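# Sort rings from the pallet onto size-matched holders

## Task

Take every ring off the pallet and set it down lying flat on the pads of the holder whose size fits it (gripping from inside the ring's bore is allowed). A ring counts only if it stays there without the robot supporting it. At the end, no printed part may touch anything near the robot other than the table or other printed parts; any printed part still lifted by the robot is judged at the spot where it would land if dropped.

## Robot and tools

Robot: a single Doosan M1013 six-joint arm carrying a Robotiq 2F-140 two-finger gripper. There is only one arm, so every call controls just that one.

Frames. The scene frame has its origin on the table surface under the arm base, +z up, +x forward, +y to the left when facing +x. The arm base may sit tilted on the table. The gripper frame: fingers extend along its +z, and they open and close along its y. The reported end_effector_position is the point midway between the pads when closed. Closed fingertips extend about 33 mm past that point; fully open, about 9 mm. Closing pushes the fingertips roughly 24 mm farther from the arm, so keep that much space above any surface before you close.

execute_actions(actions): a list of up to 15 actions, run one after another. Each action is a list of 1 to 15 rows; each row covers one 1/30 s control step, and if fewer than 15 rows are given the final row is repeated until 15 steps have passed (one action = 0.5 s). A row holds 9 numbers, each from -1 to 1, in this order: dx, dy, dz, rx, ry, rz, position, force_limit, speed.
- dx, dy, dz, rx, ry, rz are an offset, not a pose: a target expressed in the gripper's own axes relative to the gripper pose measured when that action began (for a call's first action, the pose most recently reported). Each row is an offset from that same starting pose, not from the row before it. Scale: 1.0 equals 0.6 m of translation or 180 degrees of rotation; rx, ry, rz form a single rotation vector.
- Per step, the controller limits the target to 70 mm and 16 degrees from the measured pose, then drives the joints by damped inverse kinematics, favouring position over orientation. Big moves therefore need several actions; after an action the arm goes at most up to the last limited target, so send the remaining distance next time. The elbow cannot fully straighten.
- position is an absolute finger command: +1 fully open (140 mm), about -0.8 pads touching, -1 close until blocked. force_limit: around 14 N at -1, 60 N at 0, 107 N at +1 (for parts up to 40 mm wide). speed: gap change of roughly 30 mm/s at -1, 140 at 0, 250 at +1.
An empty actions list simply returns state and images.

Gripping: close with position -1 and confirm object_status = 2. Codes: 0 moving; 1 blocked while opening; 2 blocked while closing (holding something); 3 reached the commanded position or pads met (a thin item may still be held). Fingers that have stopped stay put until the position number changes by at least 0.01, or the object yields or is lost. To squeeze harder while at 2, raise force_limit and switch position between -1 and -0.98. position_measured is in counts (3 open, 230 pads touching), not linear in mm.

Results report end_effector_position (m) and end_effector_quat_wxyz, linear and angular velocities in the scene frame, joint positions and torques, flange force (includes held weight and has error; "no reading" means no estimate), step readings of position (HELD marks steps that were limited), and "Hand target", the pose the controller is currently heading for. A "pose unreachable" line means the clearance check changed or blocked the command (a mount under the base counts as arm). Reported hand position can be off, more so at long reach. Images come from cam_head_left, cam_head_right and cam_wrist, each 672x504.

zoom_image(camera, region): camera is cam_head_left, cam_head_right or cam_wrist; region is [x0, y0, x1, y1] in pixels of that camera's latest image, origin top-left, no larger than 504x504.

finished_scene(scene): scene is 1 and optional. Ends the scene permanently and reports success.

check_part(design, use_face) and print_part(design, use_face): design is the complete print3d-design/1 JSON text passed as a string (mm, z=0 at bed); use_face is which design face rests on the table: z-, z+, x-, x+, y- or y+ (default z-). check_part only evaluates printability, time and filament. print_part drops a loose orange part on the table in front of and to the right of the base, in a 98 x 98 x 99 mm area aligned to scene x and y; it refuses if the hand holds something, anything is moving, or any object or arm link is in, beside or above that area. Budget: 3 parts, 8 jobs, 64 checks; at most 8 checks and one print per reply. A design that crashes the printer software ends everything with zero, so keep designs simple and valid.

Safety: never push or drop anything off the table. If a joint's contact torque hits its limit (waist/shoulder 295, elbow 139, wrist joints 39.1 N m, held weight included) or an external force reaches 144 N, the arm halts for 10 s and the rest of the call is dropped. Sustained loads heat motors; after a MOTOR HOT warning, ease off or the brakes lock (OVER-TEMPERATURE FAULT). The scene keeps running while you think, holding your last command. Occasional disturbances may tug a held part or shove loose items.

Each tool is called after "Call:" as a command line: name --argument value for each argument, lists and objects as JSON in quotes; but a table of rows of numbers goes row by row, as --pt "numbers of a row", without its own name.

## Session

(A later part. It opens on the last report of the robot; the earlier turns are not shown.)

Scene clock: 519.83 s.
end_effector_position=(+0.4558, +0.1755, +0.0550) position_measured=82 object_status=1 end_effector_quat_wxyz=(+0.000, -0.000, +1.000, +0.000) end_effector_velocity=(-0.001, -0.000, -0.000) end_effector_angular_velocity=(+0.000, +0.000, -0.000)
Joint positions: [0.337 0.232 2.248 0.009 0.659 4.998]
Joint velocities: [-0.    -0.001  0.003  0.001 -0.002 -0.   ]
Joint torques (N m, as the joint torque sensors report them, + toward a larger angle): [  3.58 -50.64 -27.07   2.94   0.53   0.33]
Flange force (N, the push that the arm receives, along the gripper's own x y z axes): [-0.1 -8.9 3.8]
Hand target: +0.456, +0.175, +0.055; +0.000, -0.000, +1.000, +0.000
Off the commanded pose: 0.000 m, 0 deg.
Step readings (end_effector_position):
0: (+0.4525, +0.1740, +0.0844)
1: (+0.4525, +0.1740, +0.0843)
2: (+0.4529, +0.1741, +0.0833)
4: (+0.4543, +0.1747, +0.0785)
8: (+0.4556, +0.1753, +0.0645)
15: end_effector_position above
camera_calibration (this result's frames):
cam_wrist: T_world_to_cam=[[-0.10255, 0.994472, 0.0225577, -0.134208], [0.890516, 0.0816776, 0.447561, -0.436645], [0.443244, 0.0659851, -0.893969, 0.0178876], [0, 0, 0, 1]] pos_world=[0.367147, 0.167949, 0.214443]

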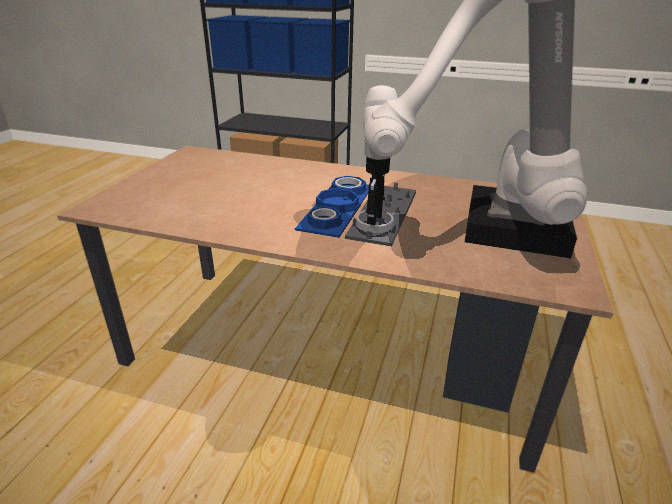

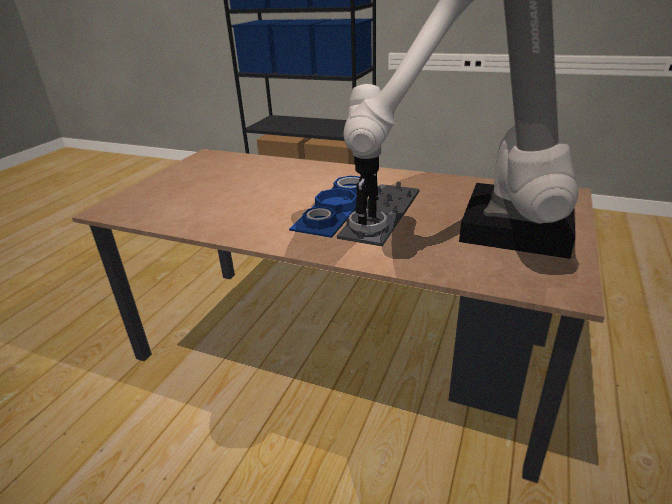

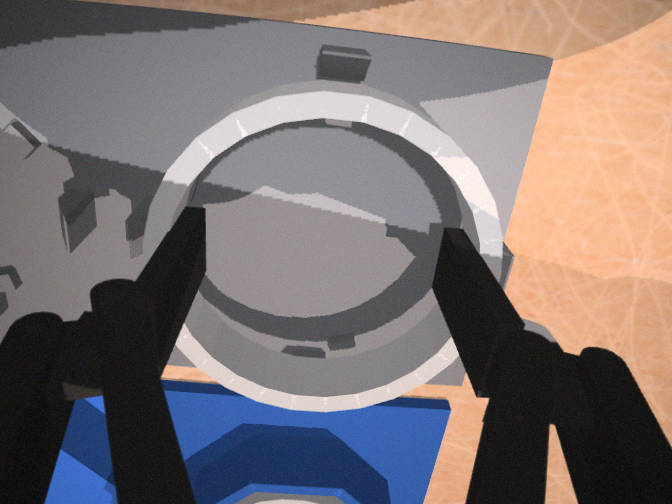

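Call:
execute_actions --actions '[[[-0.0004,-0.0001,0.001,0,0,0,0.6,0.6,-0.6],[-0.0008,-0.0002,0.003,0,0,0,0.6,0.6,-0.6],[-0.0008,-0.0002,0.005,0,0,0,0.6,0.6,-0.6],[-0.0008,-0.0002,0.007,0,0,0,0.6,0.6,-0.6],[-0.0008,-0.0002,0.009,0,0,0,0.6,0.6,-0.6],[-0.0008,-0.0002,0.011,0,0,0,0.6,0.6,-0.6],[-0.0008,-0.0002,0.013,0,0,0,0.6,0.6,-0.6],[-0.0008,-0.0002,0.0145,0,0,0,0.6,0.6,-0.6],[-0.0008,-0.0002,0.016,0,0,0,0.6,0.6,-0.6],[-0.0008,-0.0002,0.017,0,0,0,0.6,0.6,-0.6],[-0.0008,-0.0002,0.0175,0,0,0,0.6,0.6,-0.6]]]'

Call:
zoom_image --camera "cam_wrist" --region '[300, 30, 380, 110]'

Call:
zoom_image --camera "cam_wrist" --region '[300, 320, 380, 380]'

Call:
zoom_image --camera "cam_head_left" --region '[340, 195, 410, 250]'

Scene clock: 588.27 s.
end_effector_position=(+0.4563, +0.1754, +0.0445) position_measured=82 object_status=1 end_effector_quat_wxyz=(+0.000, -0.000, +1.000, +0.000) end_effector_velocity=(+0.000, -0.000, -0.000) end_effector_angular_velocity=(+0.000, -0.000, -0.001)
Joint positions: [0.337 0.25  2.253 0.01  0.636 4.997]
Joint velocities: [-0.001  0.001  0.     0.    -0.001  0.001]
Joint torques (N m, as the joint torque sensors report them, + toward a larger angle): [  1.12 -51.04 -26.17   2.78   0.31   0.68]
Flange force (N, the push that the arm receives, along the gripper's own x y z axes): [0.7 -4.7 2.4]
Hand target: +0.456, +0.175, +0.044; +0.000, -0.000, +1.000, +0.000
Off the commanded pose: 0.000 m, 0 deg.
Step readings (end_effector_position):
0: (+0.4558, +0.1755, +0.0549)
1: (+0.4558, +0.1755, +0.0549)
2: (+0.4559, +0.1755, +0.0545)
4: (+0.4562, +0.1755, +0.0526)
8: (+0.4563, +0.1754, +0.0478)
15: end_effector_position above
camera_calibration (this result's frames):
cam_wrist: T_world_to_cam=[[-0.102588, 0.994468, 0.0225684, -0.133806], [0.89051, 0.0817067, 0.447567, -0.432364], [0.443247, 0.0660124, -0.893966, 0.0083056], [0, 0, 0, 1]] pos_world=[0.367616, 0.167845, 0.203956]

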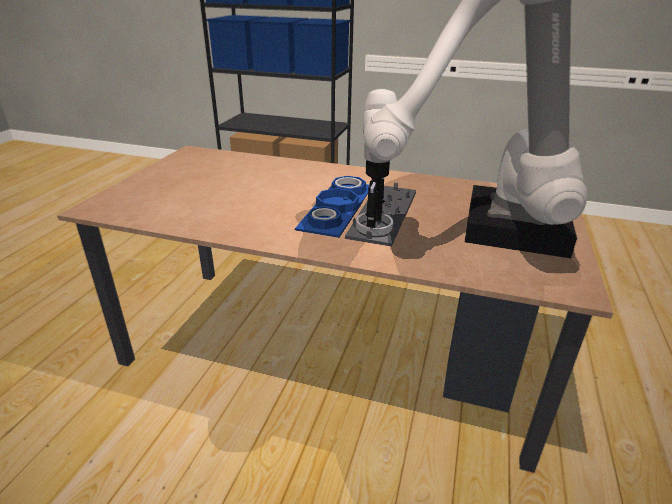

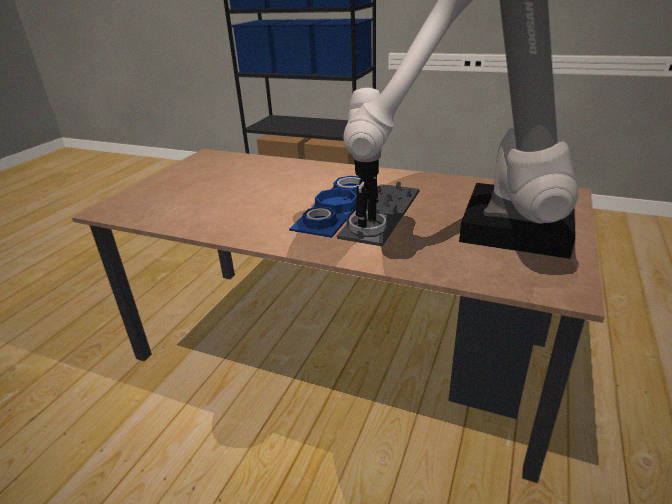

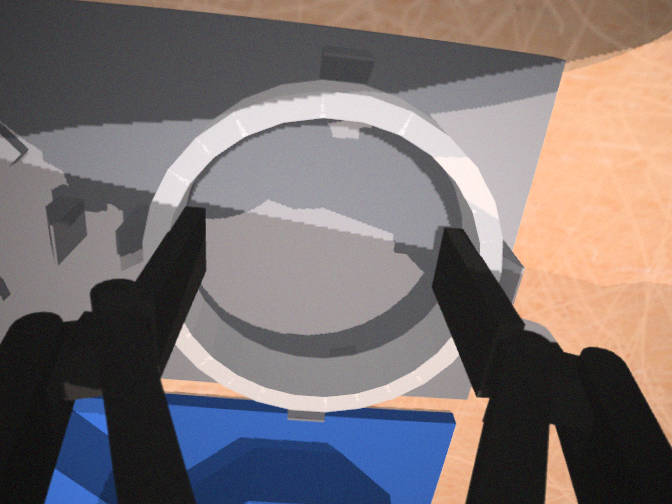

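Region (300, 30, 380, 110) of cam_wrist's 672x504 image, scaled by 6.300, with more detail than that image has.

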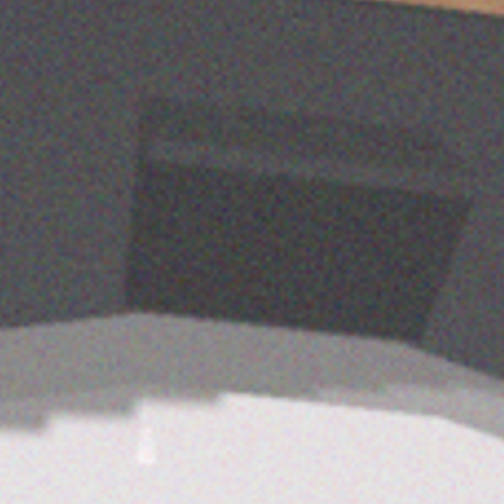

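Region (300, 320, 380, 380) of cam_wrist's 672x504 image, scaled by 6.300, with more detail than that image has; it fills the top 378 rows of this view, and the rest is white.

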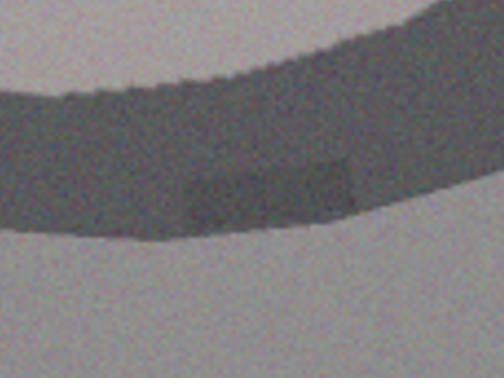

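Region (340, 195, 410, 250) of cam_head_left's 672x504 image, scaled by 7.200, with more detail than that image has; it fills the top 396 rows of this view, and the rest is white.

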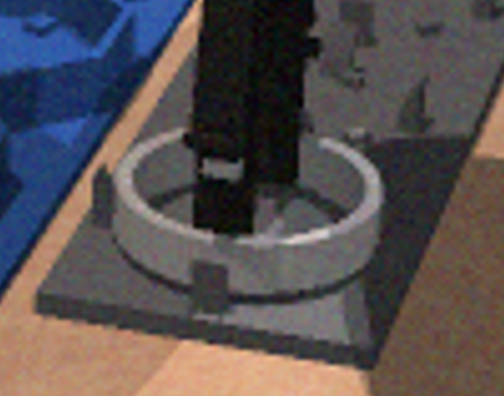

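Call:
execute_actions --actions '[]'

Scene clock: 612.20 s.
end_effector_position=(+0.4563, +0.1753, +0.0445) position_measured=82 object_status=1 end_effector_quat_wxyz=(+0.000, -0.000, +1.000, +0.000) end_effector_velocity=(-0.000, -0.000, -0.000) end_effector_angular_velocity=(-0.000, +0.000, +0.000)
Joint positions: [0.336 0.25  2.253 0.01  0.636 4.997]
Joint velocities: [-0.    -0.     0.001 -0.001  0.    -0.   ]
Joint torques (N m, as the joint torque sensors report them, + toward a larger angle): [  2.44 -50.88 -26.32   3.02   0.21   0.56]
Flange force (N, the push that the arm receives, along the gripper's own x y z axes): [0.4 -7.3 2.0]
Hand target: +0.456, +0.175, +0.044; +0.000, -0.000, +1.000, +0.000
Off the commanded pose: 0.000 m, 0 deg.
camera_calibration (this result's frames):
cam_wrist: T_world_to_cam=[[-0.102554, 0.994471, 0.022566, -0.133803], [0.890517, 0.0816782, 0.447559, -0.432351], [0.443241, 0.0659945, -0.89397, 0.00829948], [0, 0, 0, 1]] pos_world=[0.367615, 0.167829, 0.203941]

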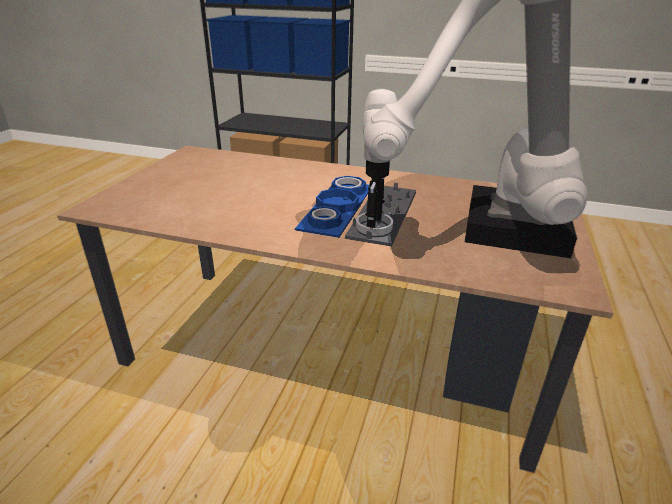

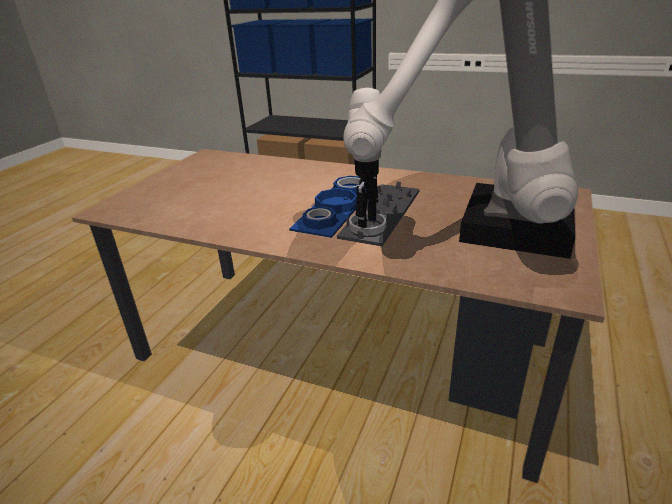

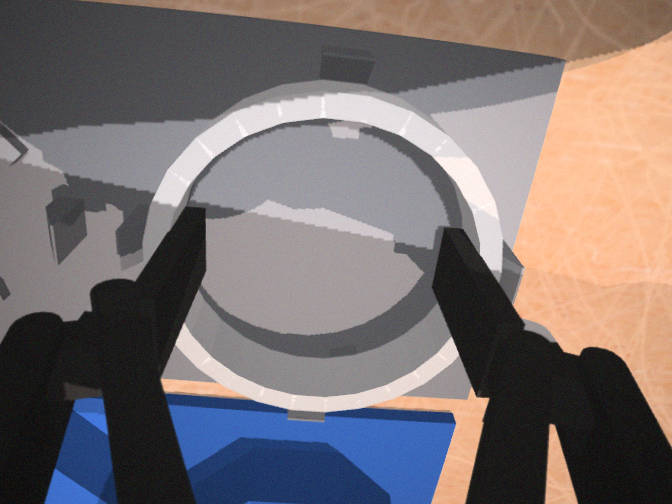

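Call:
execute_actions --actions '[[[0,0,0.0004,0,0,0,0.6,0.6,-0.6],[0,0,0.0008,0,0,0,0.6,0.6,-0.6],[0,0,0.0012,0,0,0,0.6,0.6,-0.6],[0,0,0.0016,0,0,0,0.6,0.6,-0.6],[0,0,0.0016,0,0,0,0.6,0.6,-0.6],[0,0,0.0016,0,0,0,0.6,0.6,-0.6],[0,0,0.0016,0,0,0,0.2,0.0,-0.2],[0,0,0.0016,0,0,0,0.2,0.0,-0.2],[0,0,0.0016,0,0,0,0.2,0.0,-0.2],[0,0,0.0016,0,0,0,0.2,0.0,-0.2],[0,0,0.0016,0,0,0,0.2,0.0,-0.2],[0,0,0.0016,0,0,0,0.2,0.0,-0.2],[0,0,0.0016,0,0,0,0.2,0.0,-0.2],[0,0,0.0016,0,0,0,0.2,0.0,-0.2],[0,0,0.0016,0,0,0,0.2,0.0,-0.2]]]'

Scene clock: 635.60 s.
end_effector_position=(+0.4563, +0.1753, +0.0435) position_measured=104 object_status=0 end_effector_quat_wxyz=(+0.000, -0.000, +1.000, +0.000) end_effector_velocity=(-0.000, -0.000, +0.000) end_effector_angular_velocity=(+0.000, +0.000, +0.000)
Joint positions: [0.336 0.251 2.254 0.01  0.634 4.997]
Joint velocities: [-0.    -0.     0.001  0.     0.    -0.   ]
Joint torques (N m, as the joint torque sensors report them, + toward a larger angle): [  1.47 -49.63 -23.92   2.66   0.46   0.7 ]
Flange force (N, the push that the arm receives, along the gripper's own x y z axes): [-1.1 -4.7 -1.6]
Hand target: +0.456, +0.175, +0.044; +0.000, -0.000, +1.000, +0.000
Off the commanded pose: 0.000 m, 0 deg.
Step readings (end_effector_position):
0: (+0.4563, +0.1753, +0.0445)
1: (+0.4563, +0.1753, +0.0445)
2: (+0.4563, +0.1753, +0.0443)
4: (+0.4563, +0.1753, +0.0439)
8: (+0.4563, +0.1753, +0.0435)
15: end_effector_position above
camera_calibration (this result's frames):
cam_wrist: T_world_to_cam=[[-0.102558, 0.994471, 0.0225525, -0.133765], [0.890527, 0.0816889, 0.447535, -0.431903], [0.443219, 0.0659818, -0.893982, 0.00744623], [0, 0, 0, 1]] pos_world=[0.367602, 0.167816, 0.202965]

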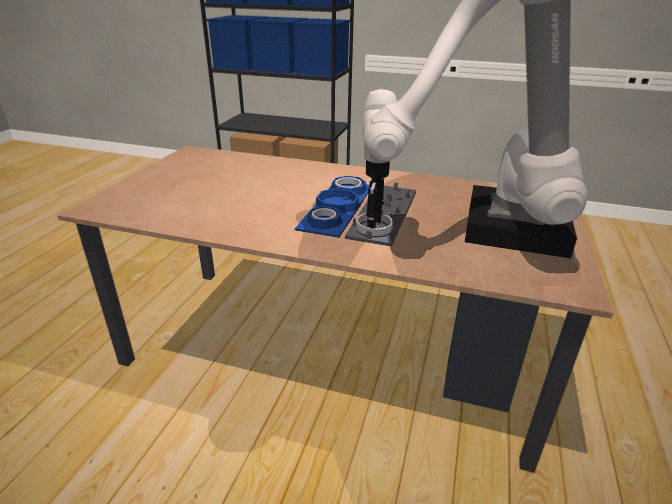

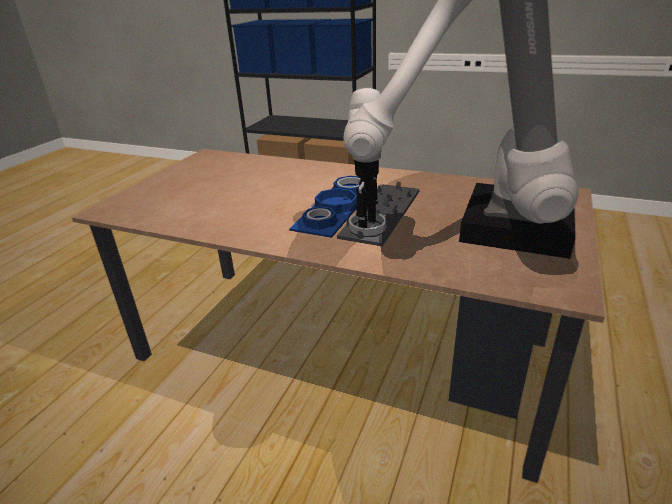

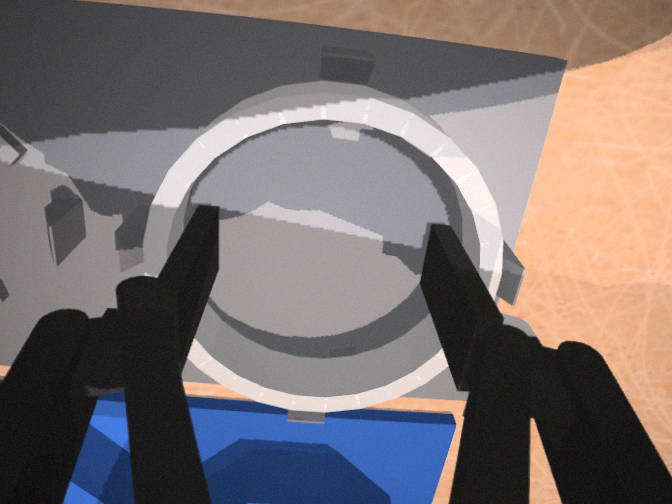

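Call:
execute_actions --actions '[[[0,0,-0.003,0,0,0,0.2,0.0,0.2],[0,0,-0.009,0,0,0,0.2,0.0,0.2],[0,0,-0.018,0,0,0,0.2,0.0,0.2],[0,0,-0.028,0,0,0,-0.4,0.0,0.2],[0,0,-0.038,0,0,0,-0.4,0.0,0.2],[-0.002,0,-0.047,0,0,0,-0.4,0.0,0.2],[-0.007,0,-0.055,0,0,0,-0.4,0.0,0.2],[-0.016,0,-0.060,0,0,0,-0.4,0.0,0.2],[-0.029,0,-0.062,0,0,0,-0.4,0.0,0.2],[-0.045,0,-0.062,0,0,0,-0.4,0.0,0.2],[-0.063,0,-0.062,0,0,0,-0.4,0.0,0.2],[-0.083,0,-0.062,0,0,0,-0.4,0.0,0.2],[-0.104,0,-0.062,0,0,0,-0.4,0.0,0.2],[-0.125,0,-0.062,0,0,0,-0.4,0.0,0.2],[-0.146,0,-0.062,0,0,0,-0.4,0.0,0.2]]]'

Scene clock: 665.47 s.
end_effector_position=(+0.5149, +0.1750, +0.0812) position_measured=179 object_status=0 end_effector_quat_wxyz=(+0.001, +0.000, +1.000, -0.000) end_effector_velocity=(+0.340, -0.003, +0.002) end_effector_angular_velocity=(-0.001, -0.006, -0.002)
Joint positions: [0.305 0.263 2.131 0.008 0.743 4.968]
Joint velocities: [-0.165  0.411 -0.591 -0.004  0.176 -0.159]
Joint torques (N m, as the joint torque sensors report them, + toward a larger angle): [  0.62 -48.17 -27.89   3.17   0.29   1.01]
Flange force (N, the push that the arm receives, along the gripper's own x y z axes): [-0.2 -6.4 -5.3]
Hand target: +0.542, +0.175, +0.081; +0.001, +0.000, +1.000, -0.000
Off the commanded pose: 0.029 m, 0 deg.
Step readings (end_effector_position):
0: (+0.4563, +0.1753, +0.0435)
1: (+0.4563, +0.1753, +0.0437)
2: (+0.4562, +0.1753, +0.0447)
4: (+0.4562, +0.1754, +0.0506)
8: (+0.4587, +0.1755, +0.0718)
15: end_effector_position above
camera_calibration (this result's frames):
cam_wrist: T_world_to_cam=[[-0.102313, 0.994505, 0.0221742, -0.128356], [0.88985, 0.0815366, 0.448909, -0.500682], [0.444634, 0.0656606, -0.893302, 0.0144428], [0, 0, 0, 1]] pos_world=[0.425977, 0.167526, 0.240508]

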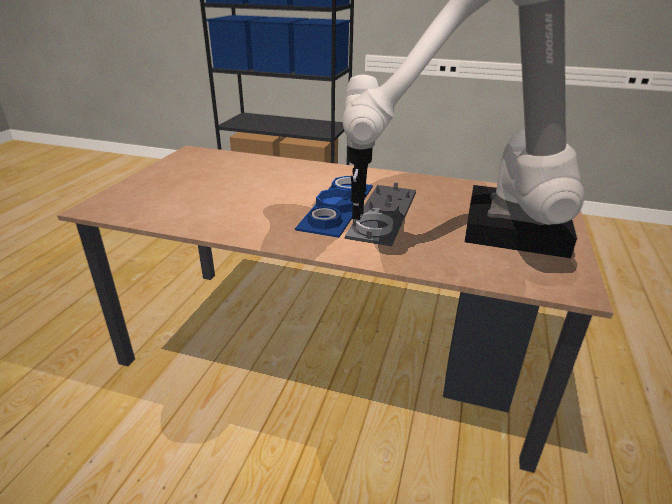

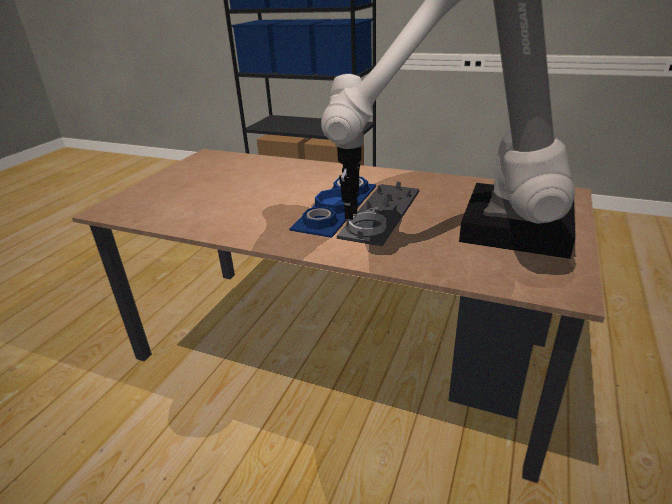

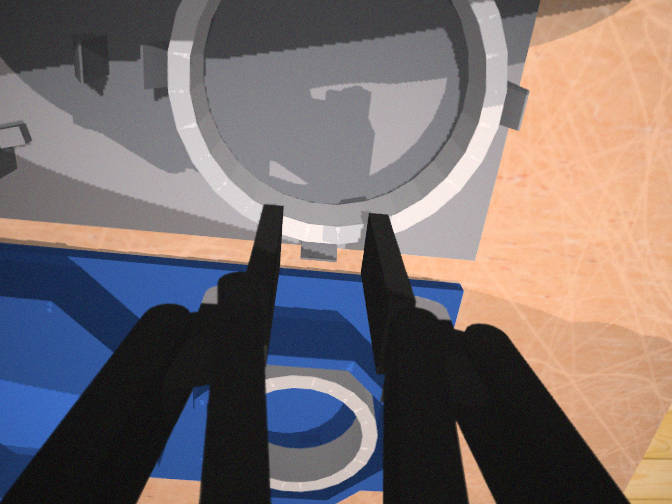

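Call:
execute_actions --actions '[]'

Scene clock: 667.27 s.
end_effector_position=(+0.5422, +0.1746, +0.0812) position_measured=179 object_status=3 end_effector_quat_wxyz=(+0.001, +0.000, +1.000, -0.000) end_effector_velocity=(-0.001, -0.000, -0.002) end_effector_angular_velocity=(-0.001, +0.003, -0.001)
Joint positions: [0.292 0.296 2.083 0.007 0.758 4.955]
Joint velocities: [ 0.     0.002  0.002  0.    -0.     0.001]
Joint torques (N m, as the joint torque sensors report them, + toward a larger angle): [  2.45 -56.67 -28.67   3.09   0.09   0.45]
Flange force (N, the push that the arm receives, along the gripper's own x y z axes): [1.2 -6.3 -2.7]
Hand target: +0.542, +0.175, +0.081; +0.001, +0.000, +1.000, -0.000
Off the commanded pose: 0.002 m, 0 deg.
camera_calibration (this result's frames):
cam_wrist: T_world_to_cam=[[-0.102205, 0.994518, 0.0220805, -0.125282], [0.889648, 0.081452, 0.449323, -0.524897], [0.445062, 0.0655671, -0.893096, 0.00212212], [0, 0, 0, 1]] pos_world=[0.453225, 0.16721, 0.24051]

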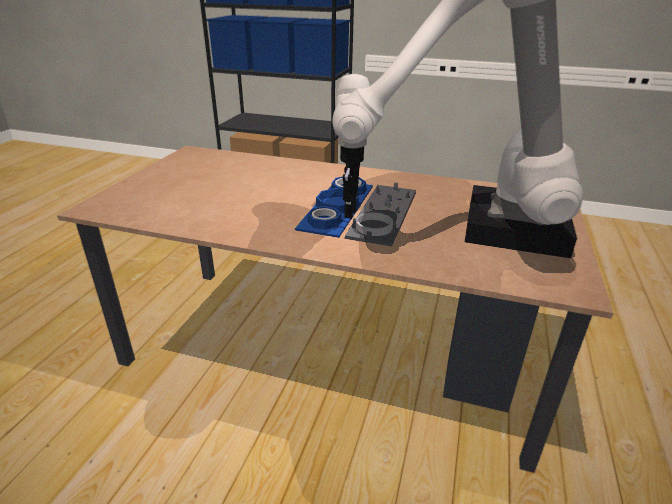

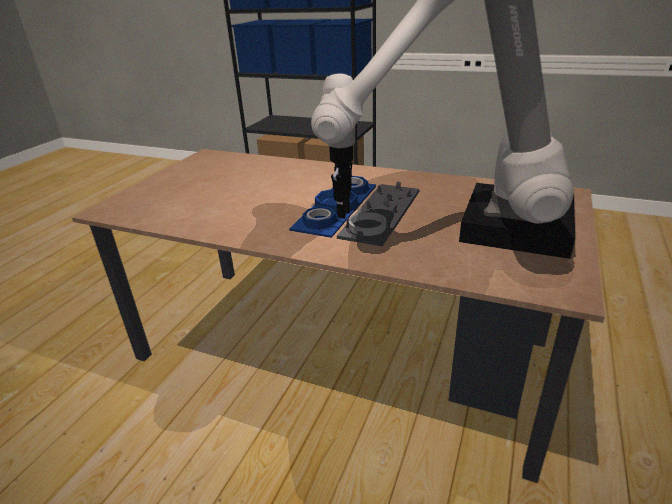

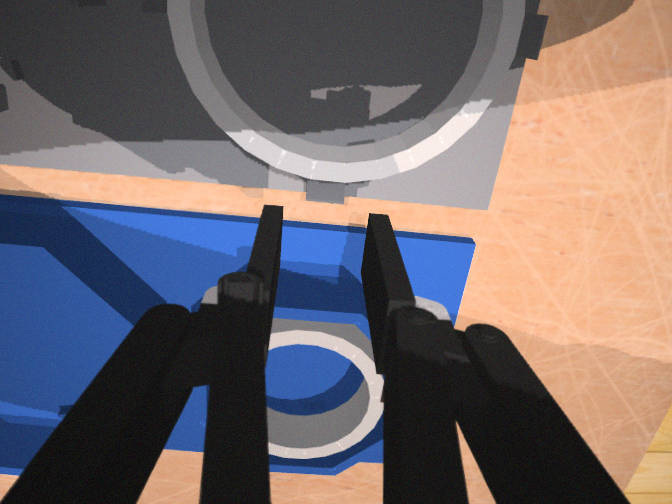

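Call:
zoom_image --camera "cam_wrist" --region '[250, 310, 410, 470]'

Call:
zoom_image --camera "cam_wrist" --region '[150, 0, 570, 220]'

Region (250, 310, 410, 470) of cam_wrist's 672x504 image, scaled by 3.150, with more detail than that image has.

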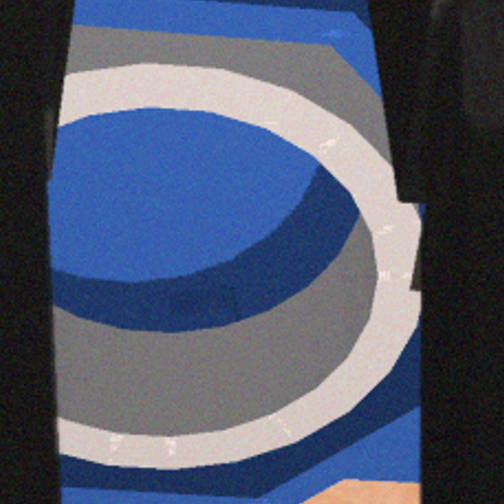

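Region (150, 0, 570, 220) of cam_wrist's 672x504 image, scaled by 1.200, with more detail than that image has; it fills the top 264 rows of this view, and the rest is white.

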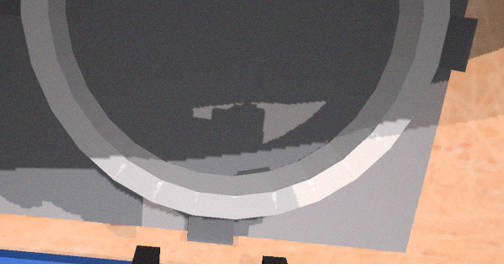

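Call:
execute_actions --actions '[[[-0.0037,0,0,0,0,0,-0.4,0.0,0.2],[-0.0139,-0.0003,0.0004,0,0.0001,0,-0.4,0.0,0.2],[-0.0292,-0.0006,0.0009,0,0.0001,0,-0.4,0.0,0.2],[-0.0480,-0.001,0.0016,0,0.0002,0,-0.4,0.0,0.2],[-0.0690,-0.0014,0.0023,-0.0001,0.0003,0,-0.4,0.0,0.2],[-0.0907,-0.0018,0.003,-0.0001,0.0004,0,-0.4,0.0,0.2],[-0.1117,-0.0022,0.0037,-0.0001,0.0005,0,-0.4,0.0,0.2],[-0.1305,-0.0026,0.0043,-0.0001,0.0005,0,-0.4,0.0,0.2],[-0.1458,-0.0029,0.0048,-0.00016,0.0006,0,-0.4,0.0,0.2],[-0.1560,-0.0031,0.0052,-0.00016,0.00065,0,-0.4,0.0,0.2],[-0.1597,-0.0032,0.0053,-0.00016,0.00065,0,-0.4,0.0,0.2]]]'

Scene clock: 721.23 s.
end_effector_position=(+0.6378, +0.1727, +0.0781) position_measured=179 object_status=3 end_effector_quat_wxyz=(+0.000, +0.000, +1.000, +0.000) end_effector_velocity=(+0.003, +0.001, +0.001) end_effector_angular_velocity=(+0.000, +0.002, +0.001)
Joint positions: [0.253 0.415 1.906 0.008 0.817 4.916]
Joint velocities: [ 0.     0.004 -0.008  0.001  0.007 -0.002]
Joint torques (N m, as the joint torque sensors report them, + toward a larger angle): [  1.03 -69.54 -28.48   3.13  -0.24   0.85]
Flange force (N, the push that the arm receives, along the gripper's own x y z axes): [4.1 -3.6 -7.8]
Hand target: +0.638, +0.173, +0.078; +0.000, +0.000, +1.000, +0.000
Off the commanded pose: 0.000 m, 0 deg.
Step readings (end_effector_position):
0: (+0.5422, +0.1746, +0.0812)
1: (+0.5424, +0.1747, +0.0812)
2: (+0.5438, +0.1748, +0.0812)
4: (+0.5531, +0.1745, +0.0810)
8: (+0.5923, +0.1733, +0.0801)
15: end_effector_position above
camera_calibration (this result's frames):
cam_wrist: T_world_to_cam=[[-0.102099, 0.994515, 0.0227011, -0.113652], [0.890595, 0.0812161, 0.447487, -0.60878], [0.443188, 0.0659055, -0.894002, -0.0419239], [0, 0, 0, 1]] pos_world=[0.549153, 0.165234, 0.237521]

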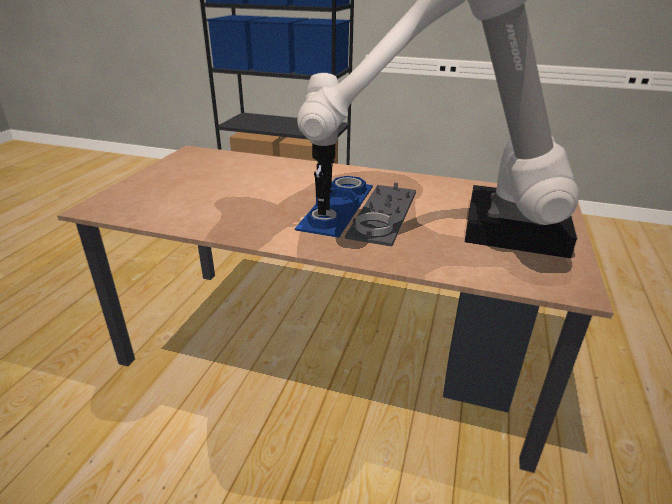

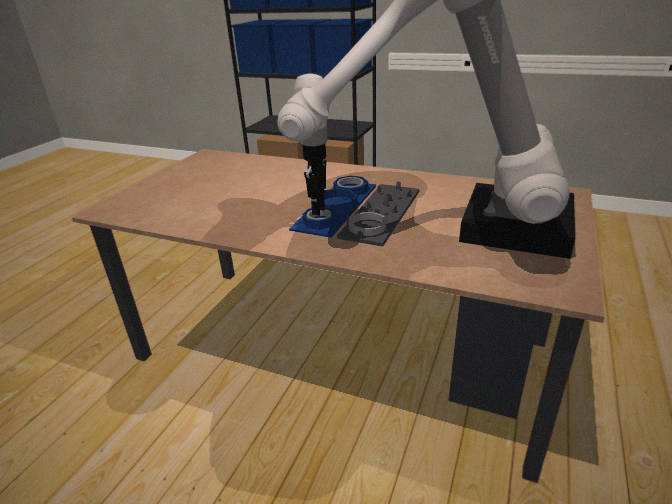

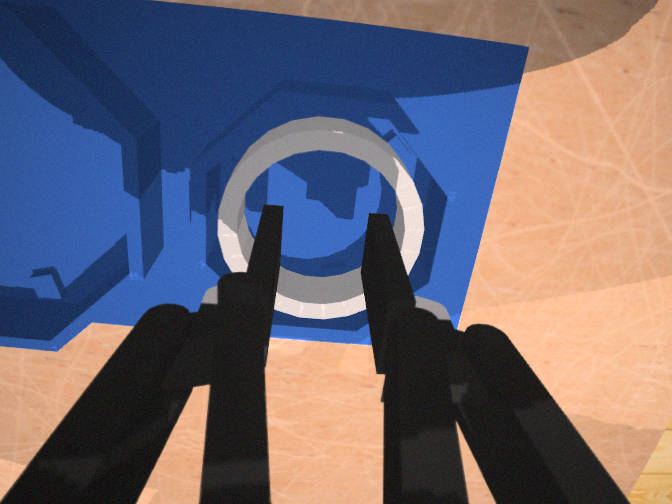

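Call:
execute_actions --actions '[]'

Call:
zoom_image --camera "cam_wrist" --region '[200, 100, 440, 340]'

Scene clock: 725.30 s.
end_effector_position=(+0.6380, +0.1728, +0.0781) position_measured=179 object_status=3 end_effector_quat_wxyz=(+0.000, +0.000, +1.000, +0.000) end_effector_velocity=(-0.000, +0.000, +0.000) end_effector_angular_velocity=(+0.000, -0.000, +0.001)
Joint positions: [0.253 0.416 1.906 0.008 0.817 4.916]
Joint velocities: [ 0.    -0.001  0.     0.    -0.    -0.001]
Joint torques (N m, as the joint torque sensors report them, + toward a larger angle): [  2.55 -69.3  -29.62   3.28   0.17   0.79]
Flange force (N, the push that the arm receives, along the gripper's own x y z axes): [1.3 -6.1 -3.8]
Hand target: +0.638, +0.173, +0.078; +0.000, +0.000, +1.000, +0.000
Off the commanded pose: 0.000 m, 0 deg.
camera_calibration (this result's frames):
cam_wrist: T_world_to_cam=[[-0.102129, 0.994511, 0.0227653, -0.113684], [0.890568, 0.0812102, 0.447542, -0.609007], [0.443236, 0.065981, -0.893973, -0.0420135], [0, 0, 0, 1]] pos_world=[0.549373, 0.165289, 0.237585]

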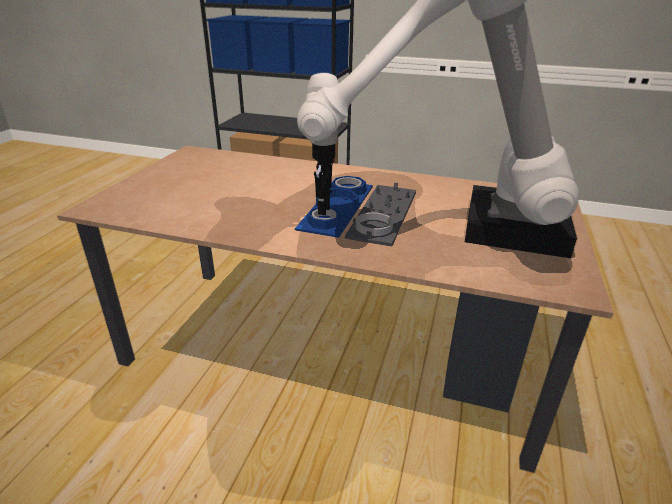

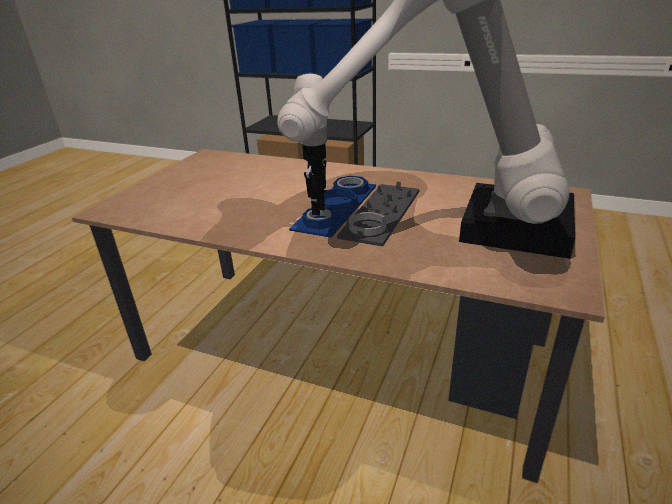

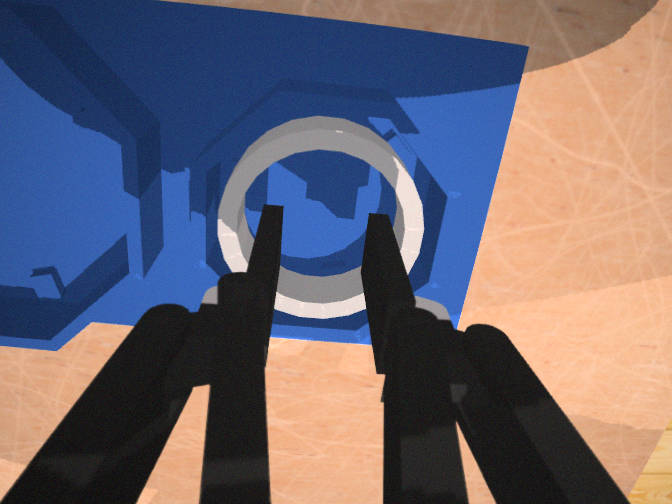

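Region (200, 100, 440, 340) of cam_wrist's 672x504 image, scaled by 2.100, with more detail than that image has.

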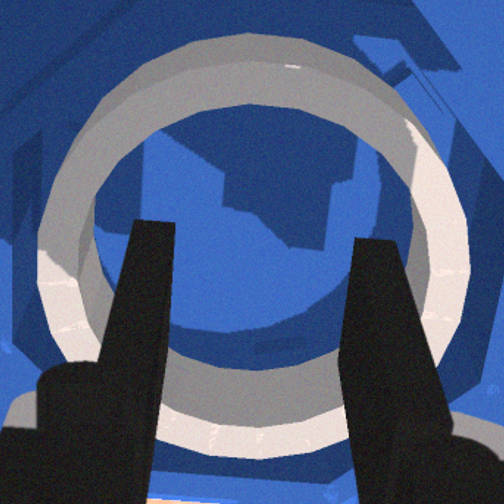

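Call:
zoom_image --camera "cam_wrist" --region '[270, 110, 370, 180]'

Call:
zoom_image --camera "cam_wrist" --region '[205, 170, 285, 280]'

Call:
zoom_image --camera "cam_wrist" --region '[360, 170, 440, 280]'

Call:
zoom_image --camera "cam_wrist" --region '[270, 255, 370, 330]'

Region (270, 110, 370, 180) of cam_wrist's 672x504 image, scaled by 5.040, with more detail than that image has; it fills the top 353 rows of this view, and the rest is white.

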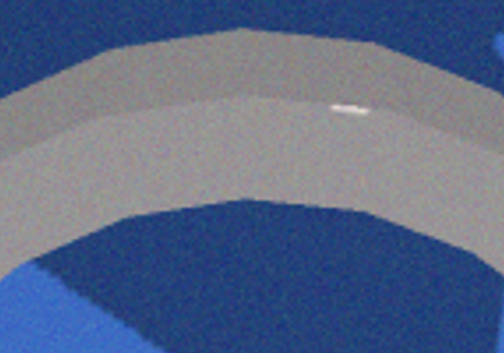

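Region (205, 170, 285, 280) of cam_wrist's 672x504 image, scaled by 4.582, with more detail than that image has; it fills the left 367 columns of this view, and the rest is white.

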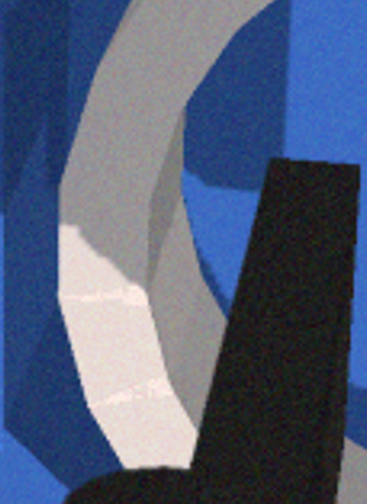

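Region (360, 170, 440, 280) of cam_wrist's 672x504 image, scaled by 4.582, with more detail than that image has; it fills the left 367 columns of this view, and the rest is white.

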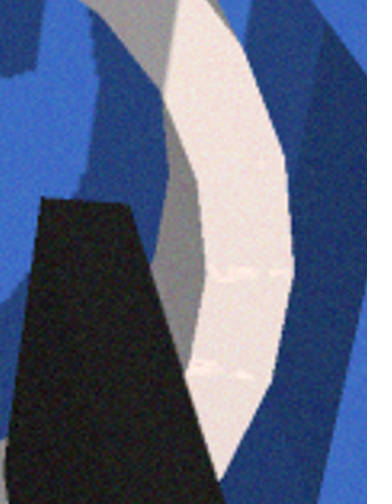

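Region (270, 255, 370, 330) of cam_wrist's 672x504 image, scaled by 5.040, with more detail than that image has; it fills the top 378 rows of this view, and the rest is white.

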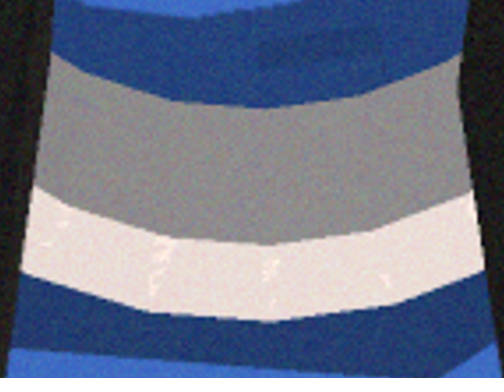

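Call:
execute_actions --actions '[[[0,-0.0003,0.0018,0,0,0,-0.4,0.0,0.2],[0,-0.0006,0.0068,0,0,0,-0.4,0.0,0.2],[0,-0.001,0.0139,0,0,0,-0.4,0.0,0.2],[0,-0.001,0.0223,0,0,0,-0.4,0.0,0.2],[0,-0.001,0.0312,0,0,0,-0.4,0.0,0.2],[0,-0.001,0.0396,0,0,0,-0.4,0.0,0.2],[0,-0.001,0.0467,0,0,0,-0.4,0.0,0.2],[0,-0.001,0.0517,0,0,0,-0.4,0.0,0.2],[0,-0.001,0.0535,0,0,0,-0.4,0.0,0.2],[0,-0.001,0.0535,0,0,0,0.1,0.6,-0.6]]]'

Scene clock: 786.47 s.
end_effector_position=(+0.6381, +0.1722, +0.0461) position_measured=160 object_status=0 end_effector_quat_wxyz=(+0.000, +0.000, +1.000, +0.000) end_effector_velocity=(+0.002, +0.001, +0.002) end_effector_angular_velocity=(+0.000, -0.003, -0.001)
Joint positions: [0.252 0.454 1.923 0.009 0.762 4.915]
Joint velocities: [ 0.    -0.001 -0.002 -0.     0.     0.001]
Joint torques (N m, as the joint torque sensors report them, + toward a larger angle): [  3.1  -72.23 -27.72   2.57   0.3    0.53]
Flange force (N, the push that the arm receives, along the gripper's own x y z axes): [-0.6 -6.1 -2.8]
Hand target: +0.638, +0.172, +0.046; +0.000, +0.000, +1.000, +0.000
Off the commanded pose: 0.000 m, 0 deg.
Step readings (end_effector_position):
0: (+0.6380, +0.1728, +0.0781)
1: (+0.6380, +0.1728, +0.0780)
2: (+0.6383, +0.1728, +0.0775)
4: (+0.6384, +0.1726, +0.0724)
8: (+0.6378, +0.1722, +0.0538)
15: end_effector_position above
camera_calibration (this result's frames):
cam_wrist: T_world_to_cam=[[-0.102158, 0.994507, 0.0228121, -0.112389], [0.890526, 0.0812096, 0.447625, -0.594602], [0.443313, 0.0660434, -0.893931, -0.070686], [0, 0, 0, 1]] pos_world=[0.549363, 0.164727, 0.205534]

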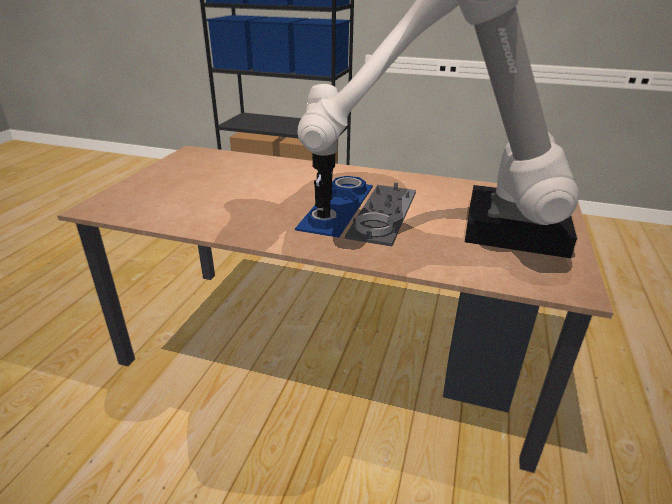

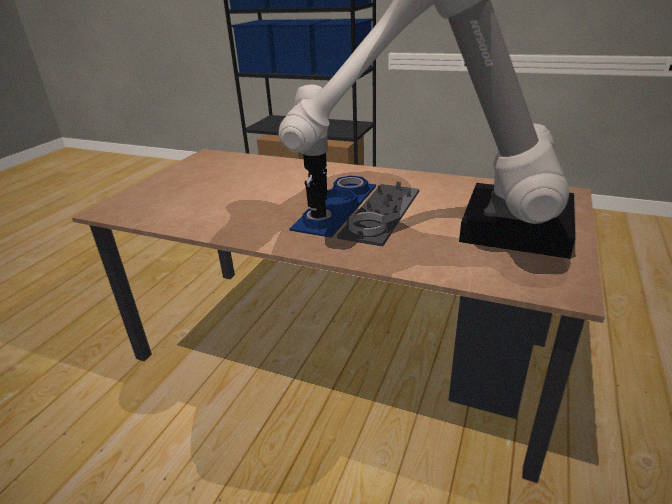

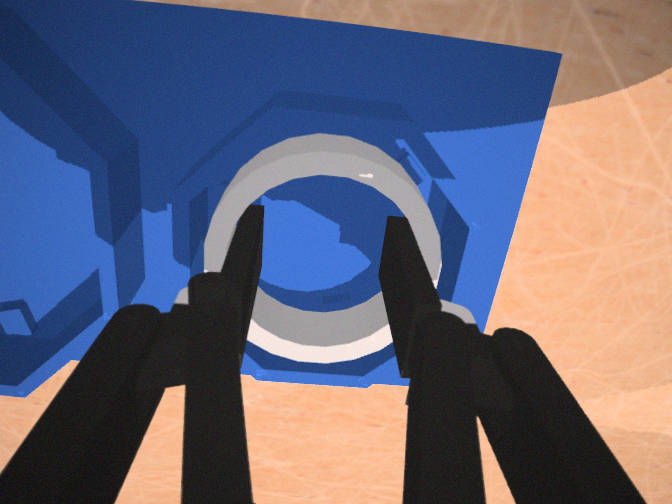

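Call:
execute_actions --actions '[]'

Call:
zoom_image --camera "cam_wrist" --region '[190, 120, 460, 390]'

Scene clock: 789.57 s.
end_effector_position=(+0.6380, +0.1722, +0.0460) position_measured=148 object_status=1 end_effector_quat_wxyz=(+0.000, +0.000, +1.000, +0.000) end_effector_velocity=(-0.001, -0.000, -0.001) end_effector_angular_velocity=(-0.000, +0.002, -0.001)
Joint positions: [0.252 0.454 1.923 0.009 0.762 4.915]
Joint velocities: [0.    0.001 0.001 0.    0.    0.001]
Joint torques (N m, as the joint torque sensors report them, + toward a larger angle): [ -0.09 -74.87 -27.73   2.98   0.28   1.03]
Flange force (N, the push that the arm receives, along the gripper's own x y z axes): [-2.6 -1.3 0.9]
Hand target: +0.638, +0.172, +0.046; +0.000, +0.000, +1.000, +0.000
Off the commanded pose: 0.000 m, 0 deg.
camera_calibration (this result's frames):
cam_wrist: T_world_to_cam=[[-0.102151, 0.994508, 0.0227812, -0.112359], [0.890569, 0.0812229, 0.447537, -0.594558], [0.443228, 0.0660044, -0.893975, -0.0706573], [0, 0, 0, 1]] pos_world=[0.549335, 0.164698, 0.20548]

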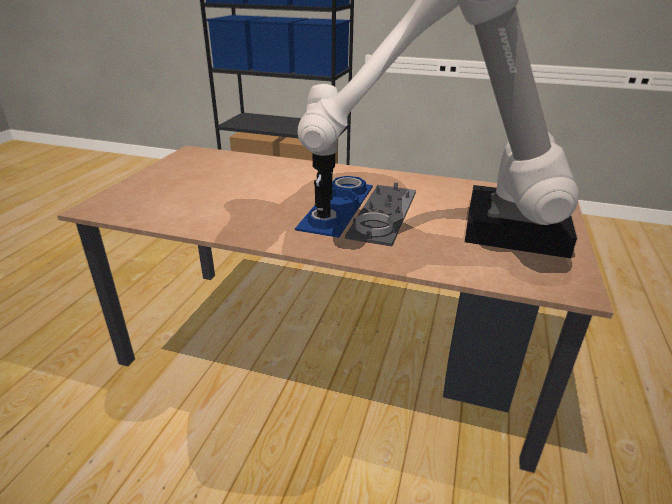

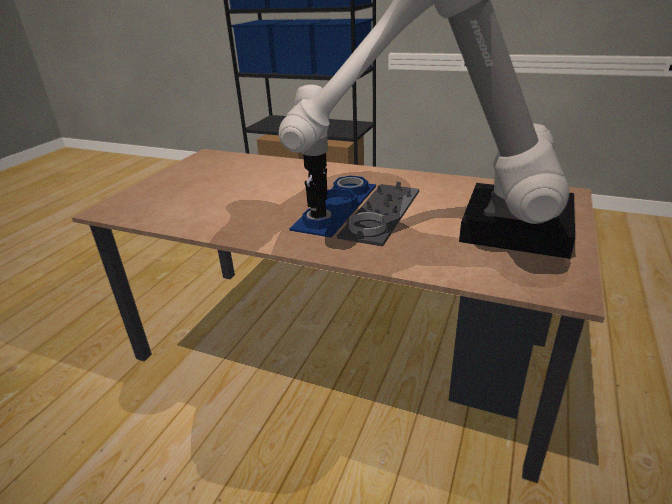

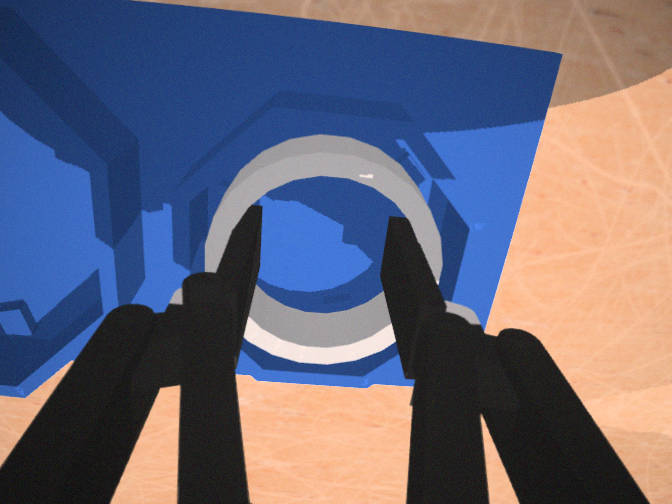

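Region (190, 120, 460, 390) of cam_wrist's 672x504 image, scaled by 1.867, with more detail than that image has.

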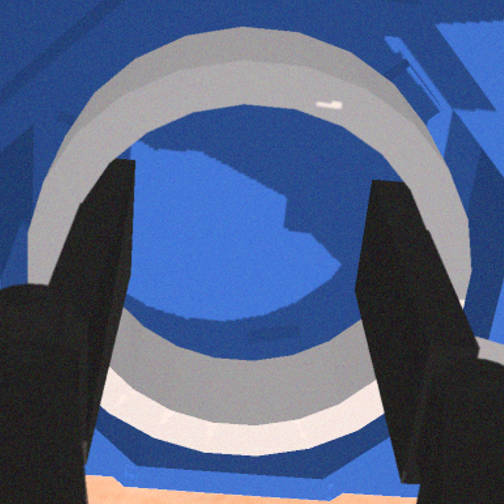

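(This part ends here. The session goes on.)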